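# Rotate the steel cup half a turn under the dial

## Task

Rotate the steel cup sitting beneath the dial indicator by 180 degrees on its fixture, then release it so the gripper no longer holds it.

## Robot and tools

Robot: two six-joint arms, left_arm and right_arm, each with a two-finger parallel gripper and a wrist camera. Base poses in the scene frame: left_arm at (+0.014, +0.232, 0) m, quat_wxyz (+0.995, 0, 0, +0.099); right_arm at (+0.047, -0.272, 0) m, quat_wxyz (+1.000, 0, 0, +0.016). Scene frame: origin on the tabletop midway between the arms, +z up, +x out over the table, left_arm on the +y side. The names left and right do not refer to image sides.

Joint order, used in every command row and every per-joint result list: shoulder (joint2), elbow (joint3), waist (joint1), wrist pitch (joint4), wrist yaw (joint5), wrist roll (joint6). Stated ranges in radians: shoulder 0.000 to 3.142, elbow 0.000 to 3.019, waist -2.880 to 2.880, wrist pitch -1.693 to 1.571, wrist yaw -1.571 to 1.571, wrist roll -2.094 to 2.094; true ends may differ by up to 0.019 rad.

A row is one flat list of 14 numbers, each in [-1, 1]: left_arm's six joint values then its opening, then right_arm's six joint values then its opening. Both arms must always be filled in, even if one stays still. Joint values are scaled offsets, not poses: 1.0 equals 1.32 rad shoulder, 1.276 elbow, 1.264 waist, 1.83 wrist pitch, 1.686 wrist yaw, 2.022 wrist roll. Opening is absolute: +1 fully open, -1 closed. Optionally 12 more numbers in [0, 1] may follow: stiffness scales for left_arm's six joints then right_arm's six, same joint order; they persist until changed.

execute_actions(actions): a list of up to 15 actions; each action is a table of up to 15 rows, one row per 1/30 s step, with the last row repeated to fill 15 steps (0.5 s). Joint offsets in every row are measured from the arm's angles when that action began, not from the previous row; for the first action, from the latest reported angles. An empty list just returns state and images. If any action would push a joint more than 0.019 rad beyond its range, it is rejected for both arms; a malformed action, or a first action failing that check, rejects the whole call.

move(target, speed, blocking): target is one row as above; its offsets count from the Joint positions in the latest result that printed them. All joints follow paths that finish together, so grippers trace curves; duration 0.5 to 10 s. speed (0.01 to 2 rad/s, default 0.5) caps the joint with the longest way to go. Paths ignore obstacles and the other arm. Finger openings are sent at the start. blocking=false returns after 0.5 s while motion continues; then use wait or stop before any new actions or moves. The result adds a move: line with the ending (done, off_target, moving, held, fault), limits=held or limits=none, and each arm's joint farthest from target. Faster moves and targets set deeper past a contact hit and press harder.

wait(seconds): 0 to 10 s, arms hold their last command; a running move continues and the wait ends early if it finishes. stop(): brakes a running move; needs room, more when fast; fingers keep moving. zoom_image(camera, region): camera is cam_left_wrist or cam_right_wrist (both 504x504), region [x0, y0, x1, y1] in pixels from the top-left, at most 504 by 504. read_manual(section): licence text only, no motion. finished_scene(scene): ends the current scene by its number after the robot holds its last command; irreversible, and reports success.

Results: a state line per arm with end_effector_position (m) and end_effector_quat_wxyz in the scene frame; this point sits between the finger pads about 1 cm behind the tips, fingers along gripper +z, closing along gripper y. Printed positions can be off, more at long reach. Joint positions and Joint velocities give six joints (rad, rad/s) plus pad gap (m; 0.094 fully open). Joint targets shows what the joints are currently driven toward. grip_measured is the opening on the command scale, with up to about 1 mm of fixed per-gripper error. Joint torques are raw drive outputs with offsets and noise. Action calls also list step readings; HELD marks steps where an arm was held back. Other lines: joint sent to its limit, joint command not followed (clearance check altered targets), MOTOR HOT (85 °C), FAULT / OVER-TEMPERATURE FAULT (arm drops until cooled).

Motion limits: per step each joint target stays within a lead of its measured angle (waist 0.264, shoulder 0.32, elbow 0.276, wrist pitch 0.33, wrist yaw 0.186, wrist roll 0.522 rad), and targets are scaled back if they would put the gripper over 70 mm from where it is. Large offsets therefore take several actions, and unfinished motion should be commanded again. Zero offsets can let an arm sag; restore it by sending offsets back to the wanted angles, then zeros.

Gripping: to hold, command an opening below grip_measured; about 0.03 below is firm, less is gentler. Pads push roughly 50 to 62 N, less on thin parts. Brief external tugs may occur.

Avoid: knocking anything off the table, dropping or slipping the cup, slamming or shoving hard, arm-to-arm contact, and long heavy holds that overheat motors. Open the fingers fully at the end.

Each tool is called after "Request:" as name([rows], argument=value, ...), one row to a line, values as JSON.

## Session

Request:
execute_actions(actions=[])

Scene clock: 0.00 s.
left_arm: end_effector_position=(+0.1018, +0.6685, +0.1162) grip_measured=+1.000 end_effector_quat_wxyz=(+0.119, +0.920, +0.067, +0.367) | right_arm: end_effector_position=(+0.5751, -0.1019, +0.3199) grip_measured=+1.000 end_effector_quat_wxyz=(+0.302, +0.317, +0.859, +0.266)
Joint names: [shoulder, elbow, waist, wrist pitch, wrist yaw, wrist roll]
Joint positions: left_arm=[ 1.744  1.241  1.44  -1.367  0.745 -1.53   0.094] | right_arm=[ 1.319  1.246  0.265 -0.671 -0.055  1.026  0.094]
Joint velocities: left_arm=[-0.005 -0.012 -0.005  0.007 -0.007  0.051  0.   ] | right_arm=[ 0.005  0.002 -0.005  0.007 -0.007  0.022  0.   ]
Joint torques (N m, as the arm reports them, + toward a larger angle): no reading
Motor temperatures (°C, as the motors report them): left_arm=[30 31 27 28 29 26] | right_arm=[31 33 27 27 28 26]
Joint targets: left_arm=[1.754 1.257 1.440 -1.368 0.744 -1.530] | right_arm=[1.324 1.269 0.265 -0.668 -0.055 1.026]
Joint stiffness scale: left_arm=[1. 1. 1. 1. 1. 1.] | right_arm=[1. 1. 1. 1. 1. 1.]

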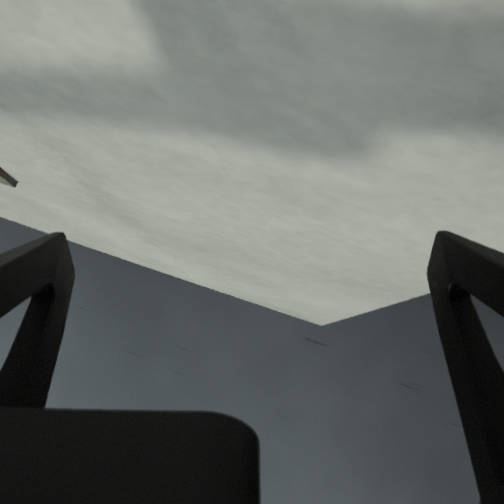

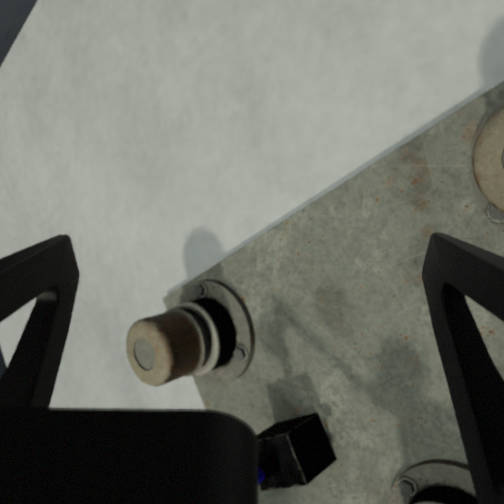

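Request:
move(target=[-0.567, 0.093, -1.0, 0.119, -0.442, 0.757, 1, 0, 0, 0, 0, 0, 0, 1], speed=1.5)

Request:
move(target=[0, 0, -0.527, 0, 0, 0, 1, 0, 0, 0, 0, 0, 0, 1], speed=1.5)

Scene clock: 11.23 s.
left_arm: end_effector_position=(+0.3845, +0.3740, +0.4353) grip_measured=+1.000 end_effector_quat_wxyz=(+0.363, -0.174, +0.913, +0.065) | right_arm: end_effector_position=(+0.5751, -0.1019, +0.3199) grip_measured=+1.000 end_effector_quat_wxyz=(+0.302, +0.317, +0.859, +0.266)
Joint names: [shoulder, elbow, waist, wrist pitch, wrist yaw, wrist roll]
Joint positions: left_arm=[ 0.984  1.333  0.17  -1.164  0.002 -0.008  0.094] | right_arm=[ 1.319  1.246  0.265 -0.671 -0.055  1.026  0.094]
Joint velocities: left_arm=[-0.005 -0.002 -0.005 -0.017 -0.051 -0.081  0.   ] | right_arm=[-0.024 -0.022 -0.005  0.007  0.007 -0.007  0.   ]
Joint torques (N m, as the arm reports them, + toward a larger angle): left_arm=[-4.51 13.75  0.74  1.77 -0.03  0.09] | right_arm=[-9.59 11.69 -1.5   1.58  0.07  0.09]
Motor temperatures (°C, as the motors report them): left_arm=[30 34 27 28 29 26] | right_arm=[32 38 27 27 28 26]
Joint targets: left_arm=[0.996 1.360 0.176 -1.149 -0.000 0.000] | right_arm=[1.319 1.246 0.265 -0.671 -0.055 1.026]
Joint stiffness scale: left_arm=[1. 1. 1. 1. 1. 1.] | right_arm=[1. 1. 1. 1. 1. 1.]
move: off_target (left_arm); limits=none; left_arm: farthest joint: the elbow, 0.026 radians from its target (0.119 radians at the start); right_arm: farthest joint: the waist, 0.000 radians from its target (0.000 radians at the start)

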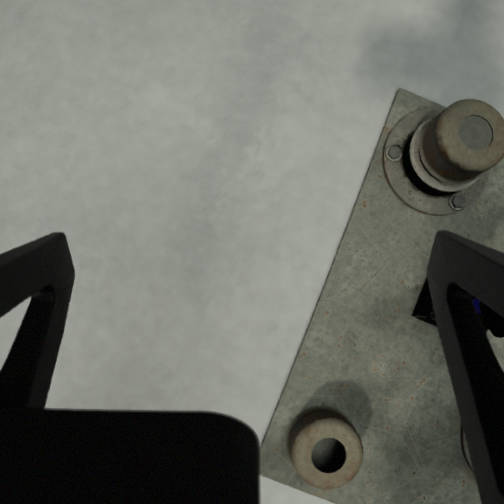

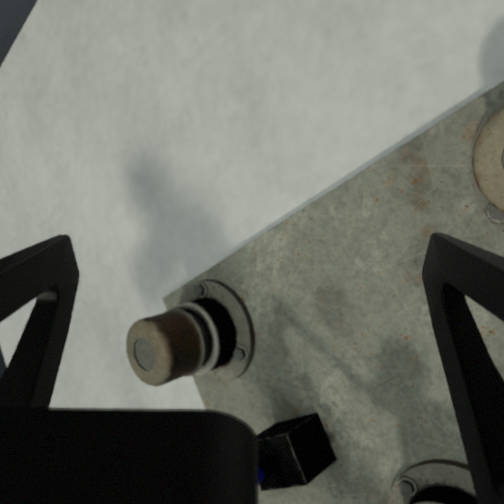

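Scene clock: 12.23 s.
left_arm: end_effector_position=(+0.3934, +0.1157, +0.4353) grip_measured=+1.000 end_effector_quat_wxyz=(+0.365, +0.134, +0.920, -0.057) | right_arm: end_effector_position=(+0.5751, -0.1019, +0.3199) grip_measured=+1.000 end_effector_quat_wxyz=(+0.302, +0.317, +0.859, +0.266)
Joint names: [shoulder, elbow, waist, wrist pitch, wrist yaw, wrist roll]
Joint positions: left_arm=[ 0.984  1.333 -0.495 -1.164  0.003 -0.008  0.094] | right_arm=[ 1.319  1.246  0.265 -0.671 -0.055  1.026  0.094]
Joint velocities: left_arm=[-0.005 -0.017  0.005  0.012 -0.081  0.022  0.   ] | right_arm=[ 0.005  0.007  0.005  0.007 -0.11   0.022  0.   ]
Joint torques (N m, as the arm reports them, + toward a larger angle): left_arm=[-5.4  11.34 -0.23  1.3   0.07  0.02] | right_arm=[-9.69 11.72 -1.34  1.57  0.06  0.09]
Motor temperatures (°C, as the motors report them): left_arm=[30 34 27 28 29 26] | right_arm=[32 38 27 27 28 26]
Joint targets: left_arm=[0.984 1.333 -0.497 -1.164 0.002 -0.008] | right_arm=[1.319 1.246 0.265 -0.671 -0.055 1.026]
Joint stiffness scale: left_arm=[1. 1. 1. 1. 1. 1.] | right_arm=[1. 1. 1. 1. 1. 1.]
move: done; limits=none; left_arm: farthest joint: the waist, 0.001 radians from its target (0.666 radians at the start); right_arm: farthest joint: the waist, 0.000 radians from its target (0.000 radians at the start)

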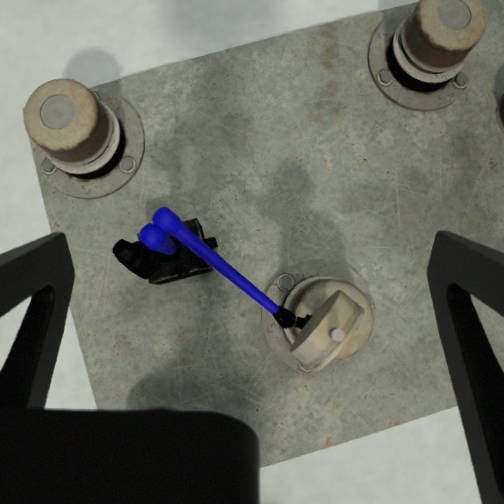

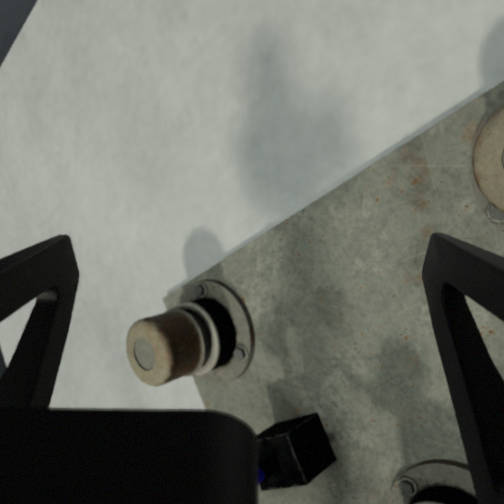

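Request:
move(target=[0, 0, 0, 0, 0, 0, 1, 0, 0, -0.028, 0.5, 0, -0.507, 1], speed=1.5)

Scene clock: 35.20 s.
left_arm: end_effector_position=(+0.3934, +0.1157, +0.4353) grip_measured=+1.000 end_effector_quat_wxyz=(+0.365, +0.134, +0.920, -0.057) | right_arm: end_effector_position=(+0.6395, -0.0998, +0.5234) grip_measured=+1.000 end_effector_quat_wxyz=(+0.748, -0.102, +0.643, +0.126)
Joint names: [shoulder, elbow, waist, wrist pitch, wrist yaw, wrist roll]
Joint positions: left_arm=[ 0.984  1.333 -0.495 -1.164  0.003 -0.008  0.094] | right_arm=[ 1.319  1.246  0.238  0.225 -0.055  0.017  0.094]
Joint velocities: left_arm=[-0.005 -0.012 -0.005 -0.007  0.007  0.022  0.   ] | right_arm=[-0.005 -0.007 -0.005 -0.007  0.037  0.022  0.   ]
Joint torques (N m, as the arm reports them, + toward a larger angle): left_arm=[-5.55 11.33  0.22  1.31  0.1   0.02] | right_arm=[-9.71 11.9  -2.07  2.52  0.03  0.  ]
Motor temperatures (°C, as the motors report them): left_arm=[30 36 27 28 29 26] | right_arm=[33 40 27 27 28 26]
Joint targets: left_arm=[0.984 1.333 -0.495 -1.164 0.003 -0.008] | right_arm=[1.319 1.246 0.229 0.244 -0.055 0.001]
Joint stiffness scale: left_arm=[1. 1. 1. 1. 1. 1.] | right_arm=[1. 1. 1. 1. 1. 1.]
move: done; limits=none; left_arm: farthest joint: the waist, 0.000 radians from its target (0.000 radians at the start); right_arm: farthest joint: the wrist pitch, 0.019 radians from its target (0.915 radians at the start)

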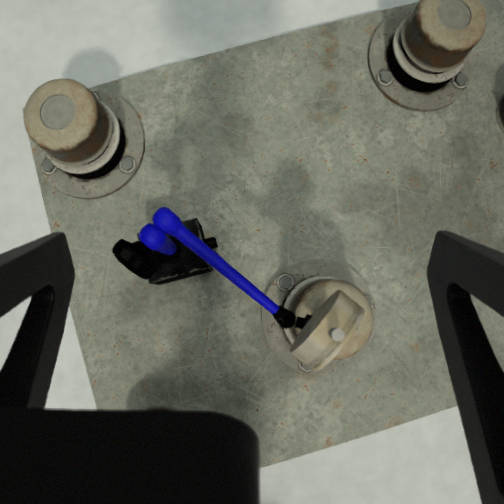

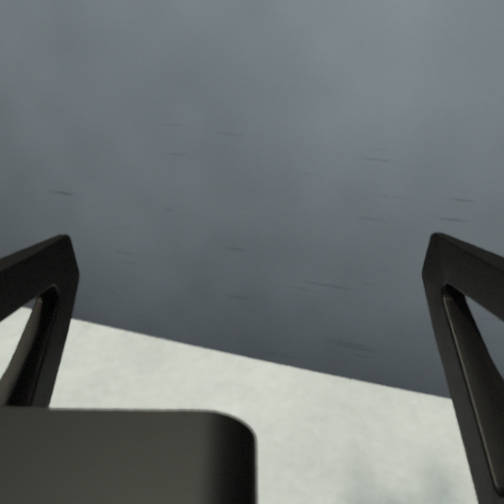

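Request:
move(target=[0, 0, 0, 0, 0, 0, 1, 0.3955, -0.628, -0.007, 0.585, -0.775, -0.008, 1], speed=1.0)

Scene clock: 38.77 s.
left_arm: end_effector_position=(+0.3934, +0.1157, +0.4353) grip_measured=+1.000 end_effector_quat_wxyz=(+0.365, +0.134, +0.920, -0.057) | right_arm: end_effector_position=(+0.3537, -0.0139, +0.0938) grip_measured=+1.000 end_effector_quat_wxyz=(+0.450, -0.491, +0.519, +0.535)
Joint names: [shoulder, elbow, waist, wrist pitch, wrist yaw, wrist roll]
Joint positions: left_arm=[ 0.984  1.333 -0.495 -1.164  0.003 -0.008  0.094] | right_arm=[ 1.823  0.444  0.238  1.278 -1.359  0.015  0.094]
Joint velocities: left_arm=[ 0.005 -0.002  0.005  0.007  0.022  0.022  0.   ] | right_arm=[ 0.015  0.002 -0.005 -0.002 -0.022  0.066  0.   ]
Joint torques (N m, as the arm reports them, + toward a larger angle): left_arm=[-5.48 11.32  0.18  1.31  0.1   0.02] | right_arm=[-7.64  3.12 -1.79  2.11 -0.12 -0.02]
Motor temperatures (°C, as the motors report them): left_arm=[30 36 27 28 29 26] | right_arm=[33 40 27 27 28 26]
Joint targets: left_arm=[0.984 1.333 -0.495 -1.164 0.003 -0.008] | right_arm=[1.841 0.445 0.229 1.296 -1.361 0.000]
Joint stiffness scale: left_arm=[1. 1. 1. 1. 1. 1.] | right_arm=[1. 1. 1. 1. 1. 1.]
move: done; limits=none; left_arm: farthest joint: the waist, 0.000 radians from its target (0.000 radians at the start); right_arm: farthest joint: the shoulder, 0.018 radians from its target (0.522 radians at the start)

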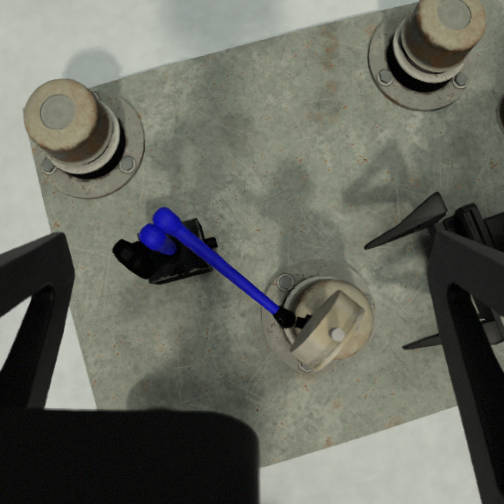

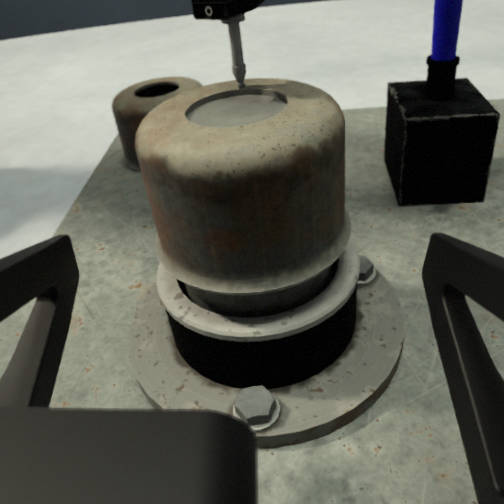

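Request:
move(target=[0, 0, 0, 0, 0, 0, 1, 0.019, 0.066, 0.169, -0.0235, 0.1305, 0, 1], speed=0.4)

Scene clock: 41.73 s.
left_arm: end_effector_position=(+0.3934, +0.1157, +0.4353) grip_measured=+1.000 end_effector_quat_wxyz=(+0.365, +0.134, +0.920, -0.057) | right_arm: end_effector_position=(+0.3499, +0.0627, +0.1007) grip_measured=+1.000 end_effector_quat_wxyz=(+0.459, -0.502, +0.512, +0.524)
Joint names: [shoulder, elbow, waist, wrist pitch, wrist yaw, wrist roll]
Joint positions: left_arm=[ 0.984  1.333 -0.495 -1.164  0.003 -0.008  0.094] | right_arm=[ 1.823  0.508  0.452  1.248 -1.142  0.015  0.094]
Joint velocities: left_arm=[-0.005 -0.002  0.005 -0.002 -0.007 -0.022  0.   ] | right_arm=[-0.015  0.002 -0.015  0.007  0.081  0.007  0.   ]
Joint torques (N m, as the arm reports them, + toward a larger angle): left_arm=[-5.52 11.32  0.2   1.32  0.09  0.02] | right_arm=[-7.56  5.68 -1.46  1.03  0.09  0.16]
Motor temperatures (°C, as the motors report them): left_arm=[30 36 27 28 29 26] | right_arm=[33 39 27 27 28 26]
Joint targets: left_arm=[0.984 1.333 -0.495 -1.164 0.003 -0.008] | right_arm=[1.849 0.528 0.451 1.236 -1.139 0.015]
Joint stiffness scale: left_arm=[1. 1. 1. 1. 1. 1.] | right_arm=[1. 1. 1. 1. 1. 1.]
move: off_target (right_arm); limits=none; left_arm: farthest joint: the waist, 0.000 radians from its target (0.000 radians at the start); right_arm: farthest joint: the shoulder, 0.025 radians from its target (0.025 radians at the start)

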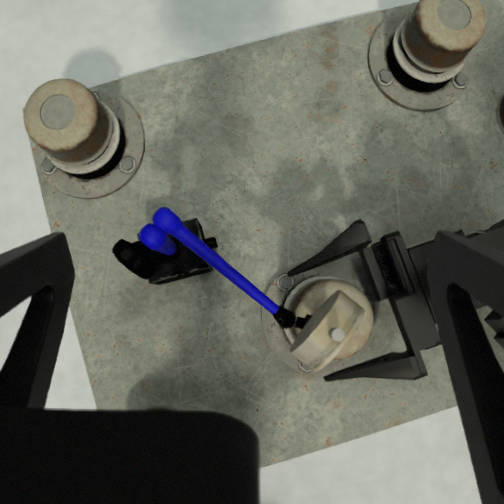

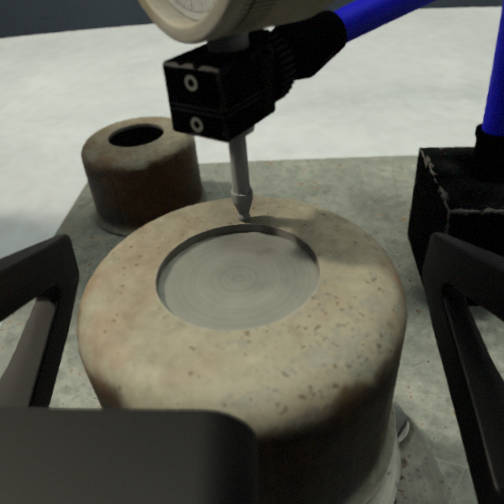

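Request:
execute_actions([
  [[0,0,0,0,0,0,1, 0,0,0,0,0,0,0.3]],
])

Scene clock: 44.83 s.
left_arm: end_effector_position=(+0.3934, +0.1157, +0.4353) grip_measured=+1.000 end_effector_quat_wxyz=(+0.365, +0.134, +0.920, -0.057) | right_arm: end_effector_position=(+0.3490, +0.0628, +0.1007) grip_measured=+0.446 end_effector_quat_wxyz=(+0.458, -0.503, +0.511, +0.526)
Joint names: [shoulder, elbow, waist, wrist pitch, wrist yaw, wrist roll]
Joint positions: left_arm=[ 0.984  1.333 -0.495 -1.164  0.003 -0.008  0.094] | right_arm=[ 1.823  0.508  0.452  1.248 -1.147  0.015  0.068]
Joint velocities: left_arm=[-0.005 -0.007 -0.005 -0.007 -0.037 -0.007  0.   ] | right_arm=[-0.015  0.007 -0.005 -0.007 -0.081  0.007 -0.001]
Joint torques (N m, as the arm reports them, + toward a larger angle): left_arm=[-5.52 11.33  0.2   1.31  0.1   0.02] | right_arm=[-9.64  3.81 -1.04  1.55  0.14  0.18]
Motor temperatures (°C, as the motors report them): left_arm=[30 36 27 28 29 26] | right_arm=[33 38 27 27 28 26]
Joint targets: left_arm=[0.984 1.333 -0.495 -1.164 0.003 -0.008] | right_arm=[1.823 0.508 0.452 1.248 -1.143 0.015]
Joint stiffness scale: left_arm=[1. 1. 1. 1. 1. 1.] | right_arm=[1. 1. 1. 1. 1. 1.]
Step readings (joint positions):
0: left_arm=[0.984 1.333 -0.495 -1.164 0.003 -0.008] | right_arm=[1.823 0.508 0.452 1.248 -1.142 0.015]
1: left_arm=[0.984 1.333 -0.495 -1.164 0.003 -0.008] | right_arm=[1.823 0.508 0.452 1.248 -1.142 0.015]
2: left_arm=[0.984 1.333 -0.495 -1.164 0.003 -0.008] | right_arm=[1.823 0.508 0.452 1.248 -1.142 0.015]
4: left_arm=[0.984 1.333 -0.495 -1.164 0.003 -0.008] | right_arm=[1.823 0.508 0.452 1.248 -1.147 0.015]
8: left_arm=[0.984 1.333 -0.495 -1.164 0.003 -0.008] | right_arm=[1.823 0.508 0.452 1.248 -1.147 0.015]
15: Joint positions above

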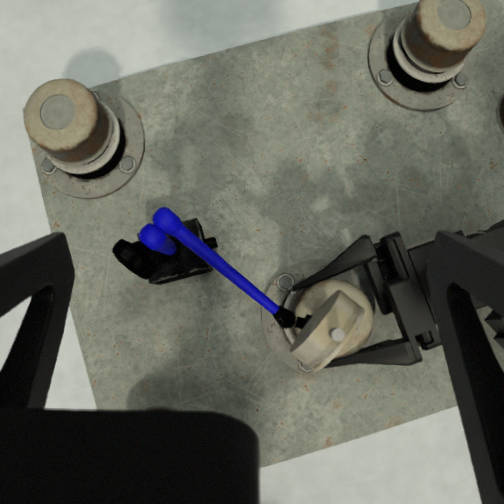

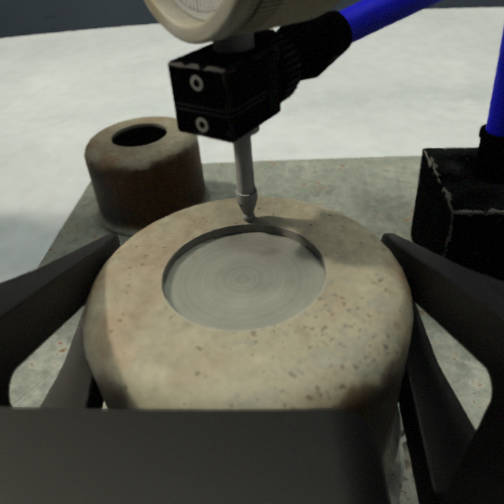

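Request:
move(target=[0, 0, 0, 0, 0, 0, 1, -0.0674, -0.1317, 0.1559, 0.0361, 0.4318, 0.012, 0.3], speed=0.6)

Scene clock: 50.50 s.
left_arm: end_effector_position=(+0.3934, +0.1157, +0.4353) grip_measured=+1.000 end_effector_quat_wxyz=(+0.365, +0.134, +0.920, -0.057) | right_arm: end_effector_position=(+0.3572, +0.0618, +0.1004) grip_measured=+0.445 end_effector_quat_wxyz=(+0.572, -0.359, +0.636, +0.374)
Joint names: [shoulder, elbow, waist, wrist pitch, wrist yaw, wrist roll]
Joint positions: left_arm=[ 0.984  1.333 -0.495 -1.164  0.003 -0.008  0.094] | right_arm=[ 1.735  0.347  0.636  1.314 -0.424  0.034  0.068]
Joint velocities: left_arm=[ 0.005 -0.002 -0.005 -0.002 -0.037 -0.022  0.   ] | right_arm=[-0.015  0.002 -0.005  0.007  0.007 -0.066  0.   ]
Joint torques (N m, as the arm reports them, + toward a larger angle): left_arm=[-5.51 11.32  0.2   1.32  0.1   0.02] | right_arm=[-8.02  2.81 -0.14  1.86  0.2   0.22]
Motor temperatures (°C, as the motors report them): left_arm=[30 37 27 28 29 26] | right_arm=[33 37 27 27 28 26]
Joint targets: left_arm=[0.984 1.333 -0.495 -1.164 0.003 -0.008] | right_arm=[1.734 0.340 0.650 1.314 -0.419 0.039]
Joint stiffness scale: left_arm=[1. 1. 1. 1. 1. 1.] | right_arm=[1. 1. 1. 1. 1. 1.]
move: done; limits=none; left_arm: farthest joint: the waist, 0.000 radians from its target (0.000 radians at the start); right_arm: farthest joint: the waist, 0.013 radians from its target (0.197 radians at the start)

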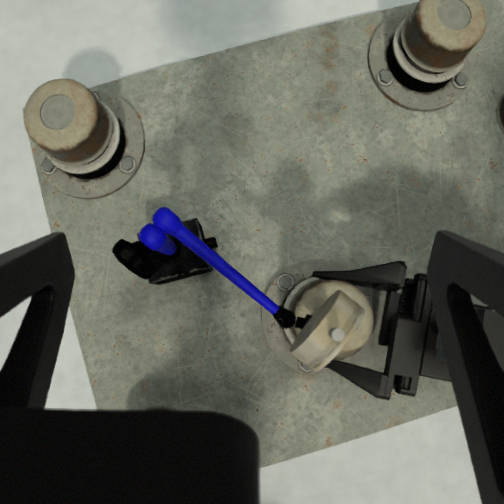

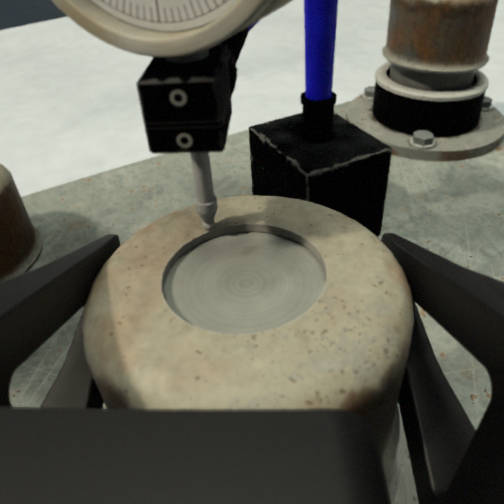

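Request:
move(target=[0, 0, 0, 0, 0, 0, 1, -0.0264, -0.007, 0.2145, -0.0284, 0.4669, 0.025, 0.3], speed=0.6)

Scene clock: 63.37 s.
left_arm: end_effector_position=(+0.3934, +0.1157, +0.4353) grip_measured=+1.000 end_effector_quat_wxyz=(+0.365, +0.134, +0.920, -0.057) | right_arm: end_effector_position=(+0.3641, +0.0561, +0.1003) grip_measured=+0.445 end_effector_quat_wxyz=(+0.642, -0.188, +0.711, +0.215)
Joint names: [shoulder, elbow, waist, wrist pitch, wrist yaw, wrist roll]
Joint positions: left_arm=[ 0.984  1.333 -0.495 -1.164  0.003 -0.008  0.094] | right_arm=[1.712 0.341 0.902 1.283 0.35  0.095 0.068]
Joint velocities: left_arm=[-0.015 -0.002 -0.015 -0.012  0.007  0.007  0.   ] | right_arm=[-0.005 -0.002 -0.005  0.002 -0.037  0.022 -0.   ]
Joint torques (N m, as the arm reports them, + toward a larger angle): left_arm=[-5.56 11.33  0.19  1.31  0.1   0.02] | right_arm=[-8.49  3.42 -0.72  1.04  0.5   0.04]
Motor temperatures (°C, as the motors report them): left_arm=[30 37 27 28 29 26] | right_arm=[33 35 27 27 28 26]
Joint targets: left_arm=[0.984 1.333 -0.495 -1.164 0.003 -0.008] | right_arm=[1.700 0.339 0.907 1.263 0.363 0.085]
Joint stiffness scale: left_arm=[1. 1. 1. 1. 1. 1.] | right_arm=[1. 1. 1. 1. 1. 1.]
move: off_target (right_arm); limits=none; left_arm: farthest joint: the waist, 0.000 radians from its target (0.000 radians at the start); right_arm: farthest joint: the wrist pitch, 0.021 radians from its target (0.052 radians at the start)

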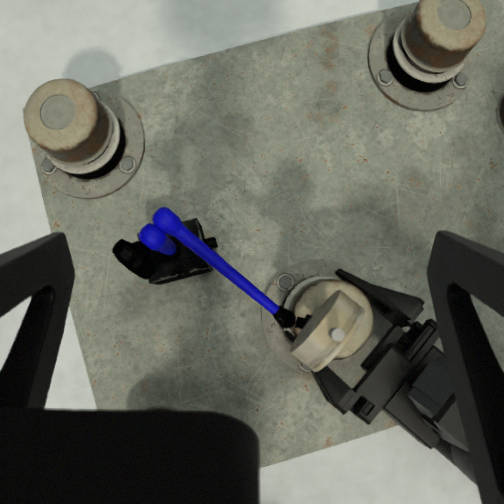

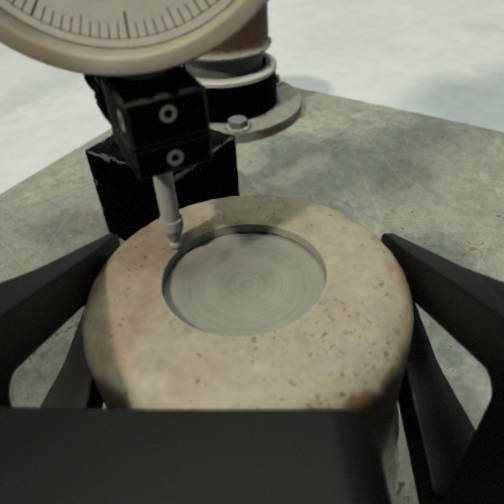

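Request:
move(target=[0, 0, 0, 0, 0, 0, 1, 0.0629, 0.1136, 0.1559, -0.0404, 0.4324, 0.02, 0.3], speed=0.6)

Request:
execute_actions([
  [[0,0,0,0,0,0,1, 0,0,0,0,0,0,1]],
])

Scene clock: 67.97 s.
left_arm: end_effector_position=(+0.3934, +0.1157, +0.4353) grip_measured=+1.000 end_effector_quat_wxyz=(+0.365, +0.134, +0.920, -0.057) | right_arm: end_effector_position=(+0.3673, +0.0481, +0.1037) grip_measured=+0.445 end_effector_quat_wxyz=(+0.690, -0.002, +0.722, +0.044)
Joint names: [shoulder, elbow, waist, wrist pitch, wrist yaw, wrist roll]
Joint positions: left_arm=[ 0.984  1.333 -0.495 -1.164  0.003 -0.008  0.094] | right_arm=[1.783 0.481 1.091 1.214 1.054 0.139 0.068]
Joint velocities: left_arm=[ 0.005 -0.002 -0.005 -0.002  0.007  0.007  0.   ] | right_arm=[-0.005 -0.012 -0.005 -0.022  0.022  0.022 -0.001]
Joint torques (N m, as the arm reports them, + toward a larger angle): left_arm=[-5.48 11.32  0.23  1.31  0.1   0.02] | right_arm=[-8.28  4.51 -0.63  1.37  0.91  0.14]
Motor temperatures (°C, as the motors report them): left_arm=[30 37 27 28 29 26] | right_arm=[33 35 27 27 28 26]
Joint targets: left_arm=[0.984 1.333 -0.495 -1.164 0.003 -0.008] | right_arm=[1.796 0.485 1.099 1.209 1.079 0.135]
Joint stiffness scale: left_arm=[1. 1. 1. 1. 1. 1.] | right_arm=[1. 1. 1. 1. 1. 1.]
move: off_target (right_arm); limits=none; left_arm: farthest joint: the waist, 0.000 radians from its target (0.000 radians at the start); right_arm: farthest joint: the wrist yaw, 0.025 radians from its target (0.729 radians at the start)

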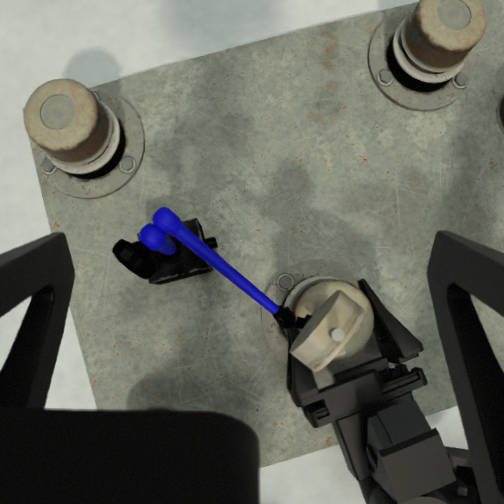

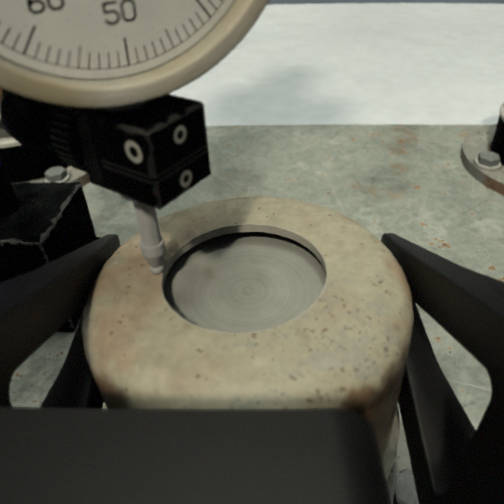

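Scene clock: 68.47 s.
left_arm: end_effector_position=(+0.3934, +0.1157, +0.4353) grip_measured=+1.000 end_effector_quat_wxyz=(+0.365, +0.134, +0.920, -0.057) | right_arm: end_effector_position=(+0.3673, +0.0483, +0.1036) grip_measured=+1.000 end_effector_quat_wxyz=(+0.690, -0.002, +0.723, +0.045)
Joint names: [shoulder, elbow, waist, wrist pitch, wrist yaw, wrist roll]
Joint positions: left_arm=[ 0.984  1.333 -0.495 -1.164  0.003 -0.008  0.094] | right_arm=[1.783 0.481 1.091 1.214 1.053 0.139 0.094]
Joint velocities: left_arm=[-0.015  0.002 -0.005  0.007 -0.051 -0.007  0.   ] | right_arm=[-0.015 -0.002  0.024 -0.012 -0.007  0.022  0.   ]
Joint torques (N m, as the arm reports them, + toward a larger angle): left_arm=[-5.48 11.32  0.18  1.3   0.1   0.02] | right_arm=[-9.32  4.14 -1.29  1.54  0.12  0.15]
Motor temperatures (°C, as the motors report them): left_arm=[30 37 27 28 29 26] | right_arm=[33 35 27 27 28 26]
Joint targets: left_arm=[0.984 1.333 -0.495 -1.164 0.003 -0.008] | right_arm=[1.783 0.481 1.091 1.214 1.054 0.139]
Joint stiffness scale: left_arm=[1. 1. 1. 1. 1. 1.] | right_arm=[1. 1. 1. 1. 1. 1.]
Step readings (joint positions):
0: left_arm=[0.984 1.333 -0.495 -1.164 0.003 -0.008] | right_arm=[1.783 0.481 1.091 1.214 1.054 0.139]
1: left_arm=[0.984 1.333 -0.495 -1.164 0.003 -0.008] | right_arm=[1.783 0.481 1.091 1.214 1.053 0.139]
2: left_arm=[0.984 1.333 -0.495 -1.164 0.003 -0.008] | right_arm=[1.783 0.481 1.091 1.214 1.053 0.139]
4: left_arm=[0.984 1.333 -0.495 -1.164 0.003 -0.008] | right_arm=[1.783 0.481 1.091 1.214 1.053 0.139]
8: left_arm=[0.984 1.333 -0.495 -1.164 0.003 -0.008] | right_arm=[1.783 0.481 1.091 1.214 1.053 0.139]
15: Joint positions above

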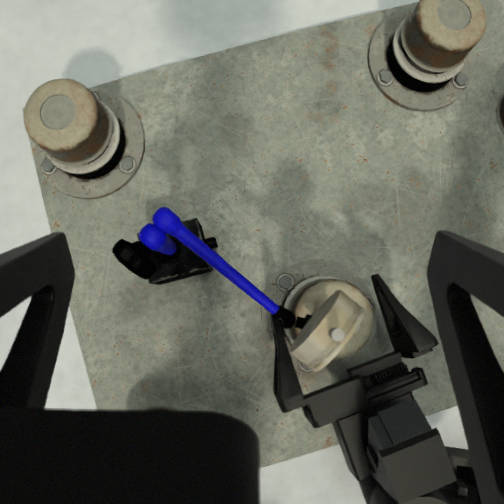

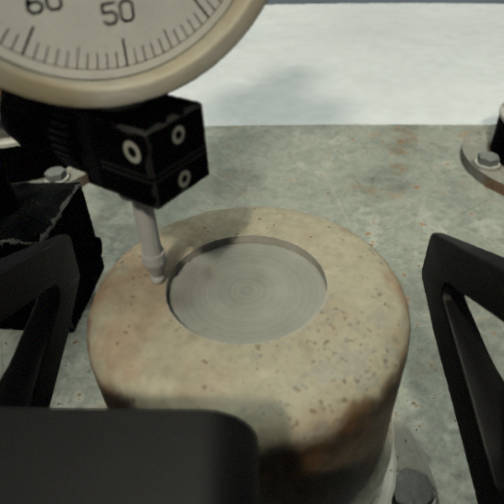

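Request:
move(target=[0, 0, 0, 0, 0, 0, 1, -0.0629, -0.1097, -0.1495, 0.047, -0.417, -0.022, 1], speed=1.2)

Scene clock: 73.00 s.
left_arm: end_effector_position=(+0.3934, +0.1157, +0.4353) grip_measured=+1.000 end_effector_quat_wxyz=(+0.365, +0.134, +0.920, -0.057) | right_arm: end_effector_position=(+0.3638, +0.0595, +0.1004) grip_measured=+1.000 end_effector_quat_wxyz=(+0.640, -0.184, +0.712, +0.221)
Joint names: [shoulder, elbow, waist, wrist pitch, wrist yaw, wrist roll]
Joint positions: left_arm=[ 0.984  1.333 -0.495 -1.164  0.003 -0.008  0.094] | right_arm=[1.716 0.347 0.908 1.28  0.353 0.11  0.094]
Joint velocities: left_arm=[-0.015 -0.002 -0.005 -0.002 -0.007  0.037  0.   ] | right_arm=[-0.005 -0.002 -0.015 -0.002 -0.022  0.11   0.   ]
Joint torques (N m, as the arm reports them, + toward a larger angle): left_arm=[-5.53 11.32  0.22  1.3   0.1   0.02] | right_arm=[-8.94  3.12 -1.65  2.75 -0.05 -0.02]
Motor temperatures (°C, as the motors report them): left_arm=[30 37 27 28 29 26] | right_arm=[33 35 27 27 28 26]
Joint targets: left_arm=[0.984 1.333 -0.495 -1.164 0.003 -0.008] | right_arm=[1.700 0.341 0.903 1.300 0.350 0.094]
Joint stiffness scale: left_arm=[1. 1. 1. 1. 1. 1.] | right_arm=[1. 1. 1. 1. 1. 1.]
move: done; limits=none; left_arm: farthest joint: the waist, 0.000 radians from its target (0.000 radians at the start); right_arm: farthest joint: the wrist pitch, 0.020 radians from its target (0.086 radians at the start)

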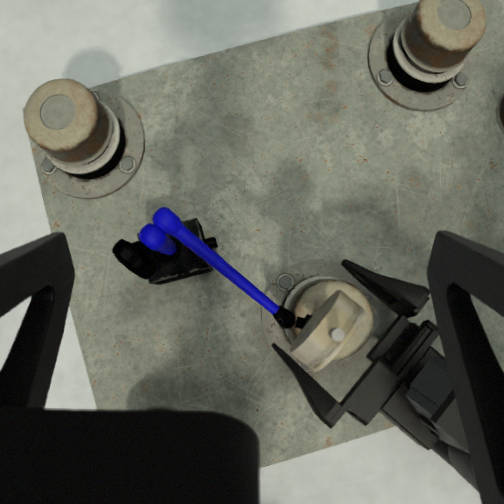

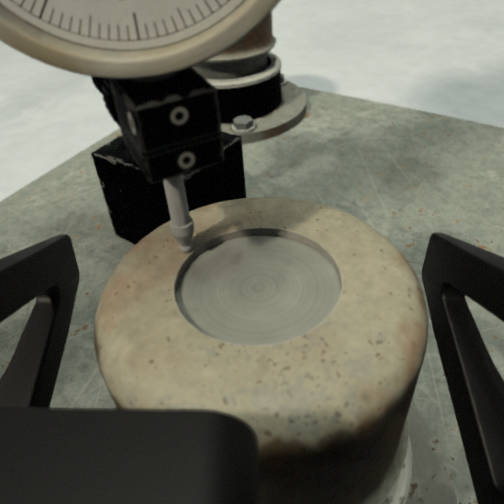

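Request:
move(target=[0, 0, 0, 0, 0, 0, 1, 0.0144, 0, -0.2152, 0.0295, -0.4609, -0.0376, 1], speed=1.2)

Scene clock: 83.50 s.
left_arm: end_effector_position=(+0.3934, +0.1157, +0.4353) grip_measured=+1.000 end_effector_quat_wxyz=(+0.365, +0.134, +0.920, -0.057) | right_arm: end_effector_position=(+0.3568, +0.0629, +0.1089) grip_measured=+1.000 end_effector_quat_wxyz=(+0.576, -0.354, +0.632, +0.379)
Joint names: [shoulder, elbow, waist, wrist pitch, wrist yaw, wrist roll]
Joint positions: left_arm=[ 0.984  1.333 -0.495 -1.164  0.003 -0.008  0.094] | right_arm=[ 1.716  0.347  0.64   1.315 -0.42   0.05   0.094]
Joint velocities: left_arm=[ 0.005  0.002 -0.005 -0.007  0.022 -0.007  0.   ] | right_arm=[-0.005  0.012 -0.024 -0.017 -0.007 -0.007  0.   ]
Joint torques (N m, as the arm reports them, + toward a larger angle): left_arm=[-5.49 11.32  0.2   1.31  0.1   0.02] | right_arm=[-6.36  3.65 -1.39  2.67 -0.1   0.01]
Motor temperatures (°C, as the motors report them): left_arm=[30 37 27 28 29 26] | right_arm=[33 34 27 27 28 26]
Joint targets: left_arm=[0.984 1.333 -0.495 -1.164 0.003 -0.008] | right_arm=[1.735 0.347 0.636 1.334 -0.423 0.034]
Joint stiffness scale: left_arm=[1. 1. 1. 1. 1. 1.] | right_arm=[1. 1. 1. 1. 1. 1.]
move: done; limits=none; left_arm: farthest joint: the waist, 0.000 radians from its target (0.000 radians at the start); right_arm: farthest joint: the shoulder, 0.019 radians from its target (0.019 radians at the start)

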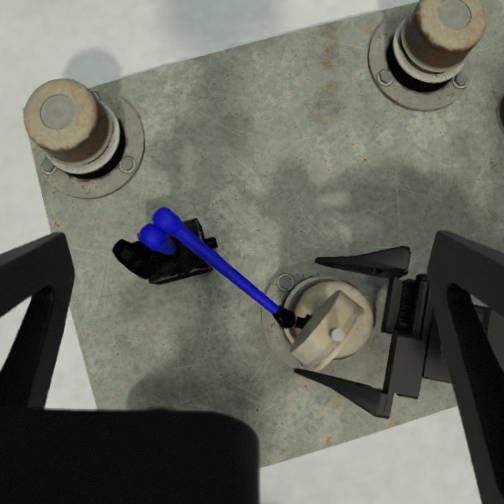

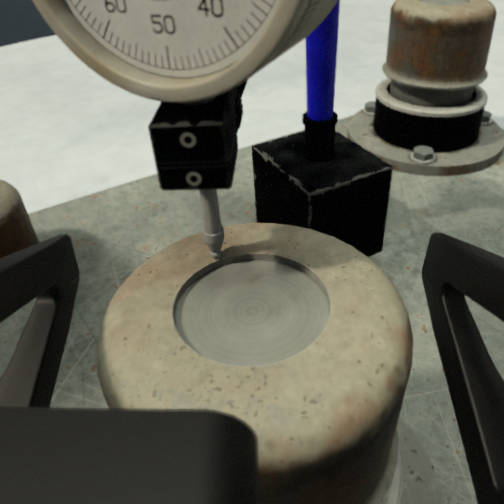

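Request:
move(target=[0, 0, 0, 0, 0, 0, 1, 0.0977, 0.138, -0.1487, -0.0366, -0.4371, -0.0173, 1], speed=1.2)

Request:
execute_actions([
  [[0,0,0,0,0,0,1, 0,0,0,0,0,0,0.3]],
])

Scene clock: 88.93 s.
left_arm: end_effector_position=(+0.3934, +0.1157, +0.4353) grip_measured=+1.000 end_effector_quat_wxyz=(+0.365, +0.134, +0.920, -0.057) | right_arm: end_effector_position=(+0.3446, +0.0627, +0.1028) grip_measured=+1.000 end_effector_quat_wxyz=(+0.455, -0.503, +0.509, +0.531)
Joint names: [shoulder, elbow, waist, wrist pitch, wrist yaw, wrist roll]
Joint positions: left_arm=[ 0.984  1.333 -0.495 -1.164  0.003 -0.008  0.094] | right_arm=[ 1.819  0.501  0.456  1.261 -1.154  0.031  0.094]
Joint velocities: left_arm=[ 0.005 -0.002 -0.015 -0.007 -0.066 -0.037  0.   ] | right_arm=[-0.005 -0.017  0.005  0.017  0.022 -0.051  0.   ]
Joint torques (N m, as the arm reports them, + toward a larger angle): left_arm=[-5.52 11.33  0.21  1.3   0.1   0.02] | right_arm=[-7.77  5.82 -1.69  0.96 -0.11 -0.01]
Motor temperatures (°C, as the motors report them): left_arm=[30 37 27 28 29 26] | right_arm=[33 34 27 27 28 26]
Joint targets: left_arm=[0.984 1.333 -0.495 -1.164 0.003 -0.008] | right_arm=[1.844 0.523 0.452 1.249 -1.157 0.015]
Joint stiffness scale: left_arm=[1. 1. 1. 1. 1. 1.] | right_arm=[1. 1. 1. 1. 1. 1.]
move: off_target (right_arm); limits=none; left_arm: farthest joint: the waist, 0.000 radians from its target (0.000 radians at the start); right_arm: farthest joint: the shoulder, 0.026 radians from its target (0.129 radians at the start)

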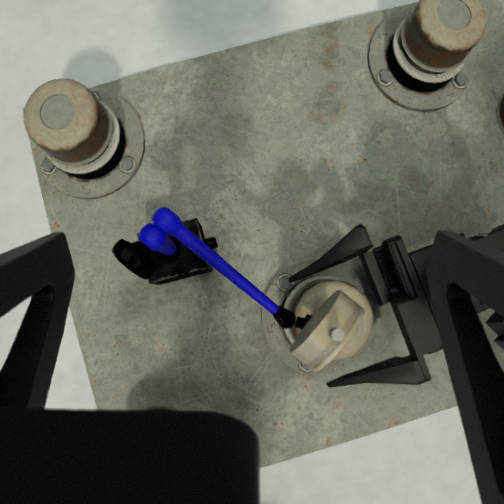

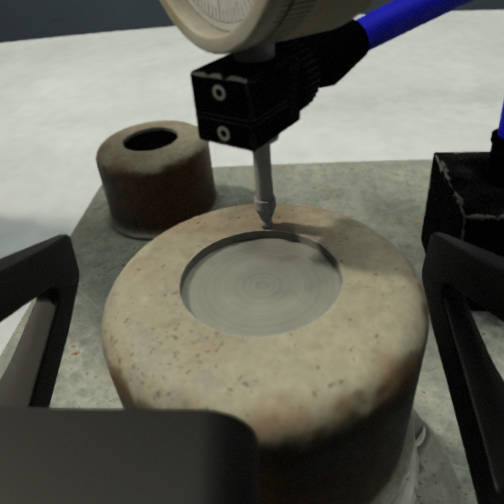

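Scene clock: 89.43 s.
left_arm: end_effector_position=(+0.3934, +0.1157, +0.4353) grip_measured=+1.000 end_effector_quat_wxyz=(+0.365, +0.134, +0.920, -0.057) | right_arm: end_effector_position=(+0.3482, +0.0630, +0.1036) grip_measured=+0.444 end_effector_quat_wxyz=(+0.459, -0.500, +0.511, +0.527)
Joint names: [shoulder, elbow, waist, wrist pitch, wrist yaw, wrist roll]
Joint positions: left_arm=[ 0.984  1.333 -0.495 -1.164  0.003 -0.008  0.094] | right_arm=[ 1.819  0.505  0.454  1.261 -1.143  0.03   0.068]
Joint velocities: left_arm=[-0.005 -0.002 -0.005 -0.002 -0.037 -0.037  0.   ] | right_arm=[-0.005 -0.022 -0.005  0.002 -0.022 -0.066  0.001]
Joint torques (N m, as the arm reports them, + toward a larger angle): left_arm=[-5.52 11.34  0.2   1.3   0.1   0.02] | right_arm=[-9.44  3.57 -1.55  1.5  -0.36  0.16]
Motor temperatures (°C, as the motors report them): left_arm=[30 37 27 28 29 26] | right_arm=[33 34 27 27 28 26]
Joint targets: left_arm=[0.984 1.333 -0.495 -1.164 0.003 -0.008] | right_arm=[1.819 0.501 0.456 1.261 -1.154 0.031]
Joint stiffness scale: left_arm=[1. 1. 1. 1. 1. 1.] | right_arm=[1. 1. 1. 1. 1. 1.]
Step readings (joint positions):
0: left_arm=[0.984 1.333 -0.495 -1.164 0.003 -0.008] | right_arm=[1.819 0.501 0.456 1.261 -1.154 0.031]
1: left_arm=[0.984 1.333 -0.495 -1.164 0.003 -0.008] | right_arm=[1.819 0.501 0.456 1.261 -1.154 0.031]
2: left_arm=[0.984 1.333 -0.495 -1.164 0.003 -0.008] | right_arm=[1.819 0.501 0.456 1.261 -1.151 0.030]
4: left_arm=[0.984 1.333 -0.495 -1.164 0.003 -0.008] | right_arm=[1.819 0.505 0.454 1.261 -1.142 0.030]
8: left_arm=[0.984 1.333 -0.495 -1.164 0.003 -0.008] | right_arm=[1.819 0.505 0.454 1.261 -1.143 0.030]
15: Joint positions above

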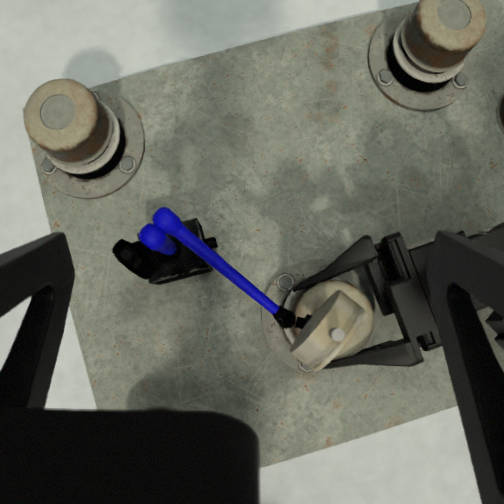

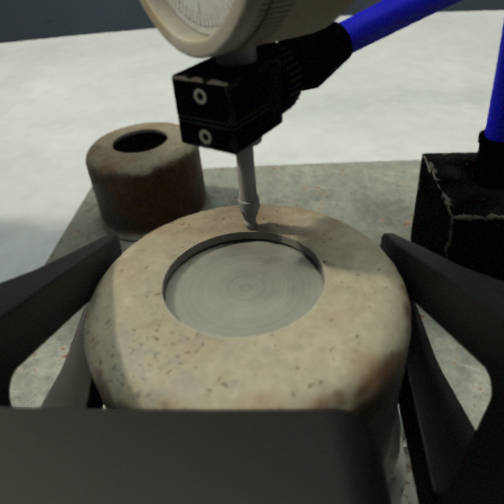

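Request:
move(target=[0, 0, 0, 0, 0, 0, 1, -0.0636, -0.1238, 0.144, 0.029, 0.4265, 0.003, 0.3], speed=0.6)

Scene clock: 92.97 s.
left_arm: end_effector_position=(+0.3934, +0.1157, +0.4353) grip_measured=+1.000 end_effector_quat_wxyz=(+0.365, +0.134, +0.920, -0.057) | right_arm: end_effector_position=(+0.3577, +0.0620, +0.1023) grip_measured=+0.444 end_effector_quat_wxyz=(+0.571, -0.360, +0.633, +0.378)
Joint names: [shoulder, elbow, waist, wrist pitch, wrist yaw, wrist roll]
Joint positions: left_arm=[ 0.984  1.333 -0.495 -1.164  0.003 -0.008  0.094] | right_arm=[ 1.733  0.35   0.632  1.315 -0.437  0.04   0.068]
Joint velocities: left_arm=[-0.015  0.007 -0.005 -0.017 -0.007 -0.022  0.   ] | right_arm=[-0.005 -0.002 -0.005 -0.002  0.051 -0.081 -0.   ]
Joint torques (N m, as the arm reports them, + toward a larger angle): left_arm=[-5.53 11.33  0.21  1.31  0.09  0.01] | right_arm=[-8.02  3.23 -0.98  1.73  0.46  0.12]
Motor temperatures (°C, as the motors report them): left_arm=[30 37 27 28 29 26] | right_arm=[33 34 27 27 28 26]
Joint targets: left_arm=[0.984 1.333 -0.495 -1.164 0.003 -0.008] | right_arm=[1.735 0.347 0.636 1.314 -0.424 0.036]
Joint stiffness scale: left_arm=[1. 1. 1. 1. 1. 1.] | right_arm=[1. 1. 1. 1. 1. 1.]
move: done; limits=none; left_arm: farthest joint: the waist, 0.000 radians from its target (0.000 radians at the start); right_arm: farthest joint: the wrist yaw, 0.013 radians from its target (0.719 radians at the start)

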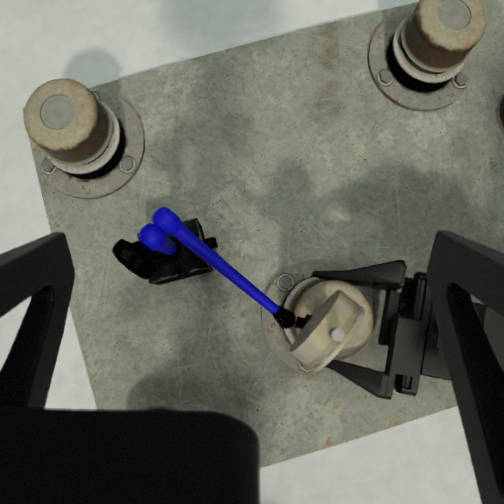

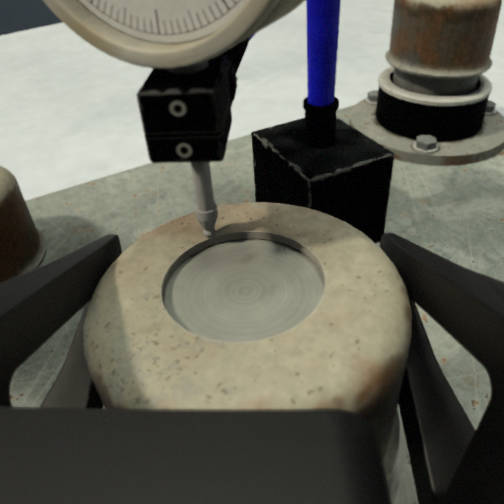

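Request:
move(target=[0, 0, 0, 0, 0, 0, 1, -0.0159, -0.007, 0.2136, -0.0175, 0.4668, 0.027, 0.3], speed=0.6)

Scene clock: 97.10 s.
left_arm: end_effector_position=(+0.3934, +0.1157, +0.4353) grip_measured=+1.000 end_effector_quat_wxyz=(+0.365, +0.134, +0.920, -0.057) | right_arm: end_effector_position=(+0.3643, +0.0562, +0.1022) grip_measured=+0.443 end_effector_quat_wxyz=(+0.644, -0.188, +0.708, +0.221)
Joint names: [shoulder, elbow, waist, wrist pitch, wrist yaw, wrist roll]
Joint positions: left_arm=[ 0.984  1.333 -0.495 -1.164  0.003 -0.008  0.094] | right_arm=[1.715 0.339 0.897 1.297 0.337 0.097 0.068]
Joint velocities: left_arm=[ 0.005  0.007 -0.005 -0.017 -0.022 -0.007  0.   ] | right_arm=[ 0.005 -0.002 -0.015  0.022 -0.066  0.022  0.   ]
Joint torques (N m, as the arm reports them, + toward a larger angle): left_arm=[-5.52 11.32  0.22  1.31  0.1   0.02] | right_arm=[-7.9   3.8  -0.89  1.31  0.47  0.13]
Motor temperatures (°C, as the motors report them): left_arm=[30 37 27 28 29 26] | right_arm=[33 34 27 27 28 26]
Joint targets: left_arm=[0.984 1.333 -0.495 -1.164 0.003 -0.008] | right_arm=[1.712 0.341 0.902 1.283 0.350 0.094]
Joint stiffness scale: left_arm=[1. 1. 1. 1. 1. 1.] | right_arm=[1. 1. 1. 1. 1. 1.]
move: done; limits=none; left_arm: farthest joint: the waist, 0.000 radians from its target (0.000 radians at the start); right_arm: farthest joint: the wrist pitch, 0.014 radians from its target (0.033 radians at the start)

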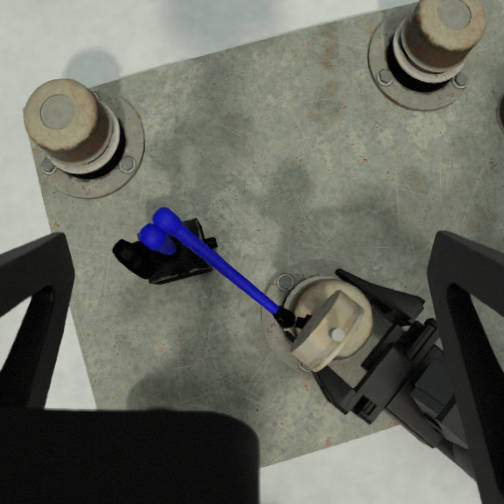

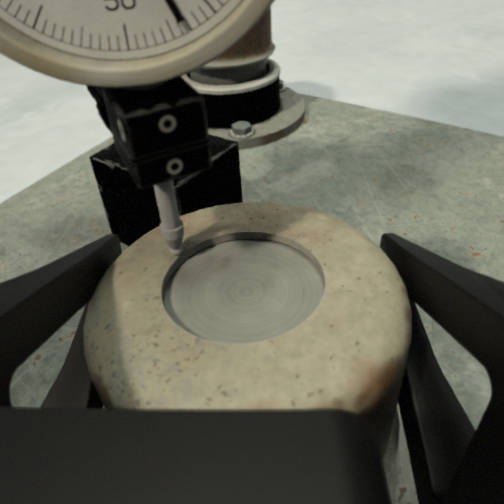

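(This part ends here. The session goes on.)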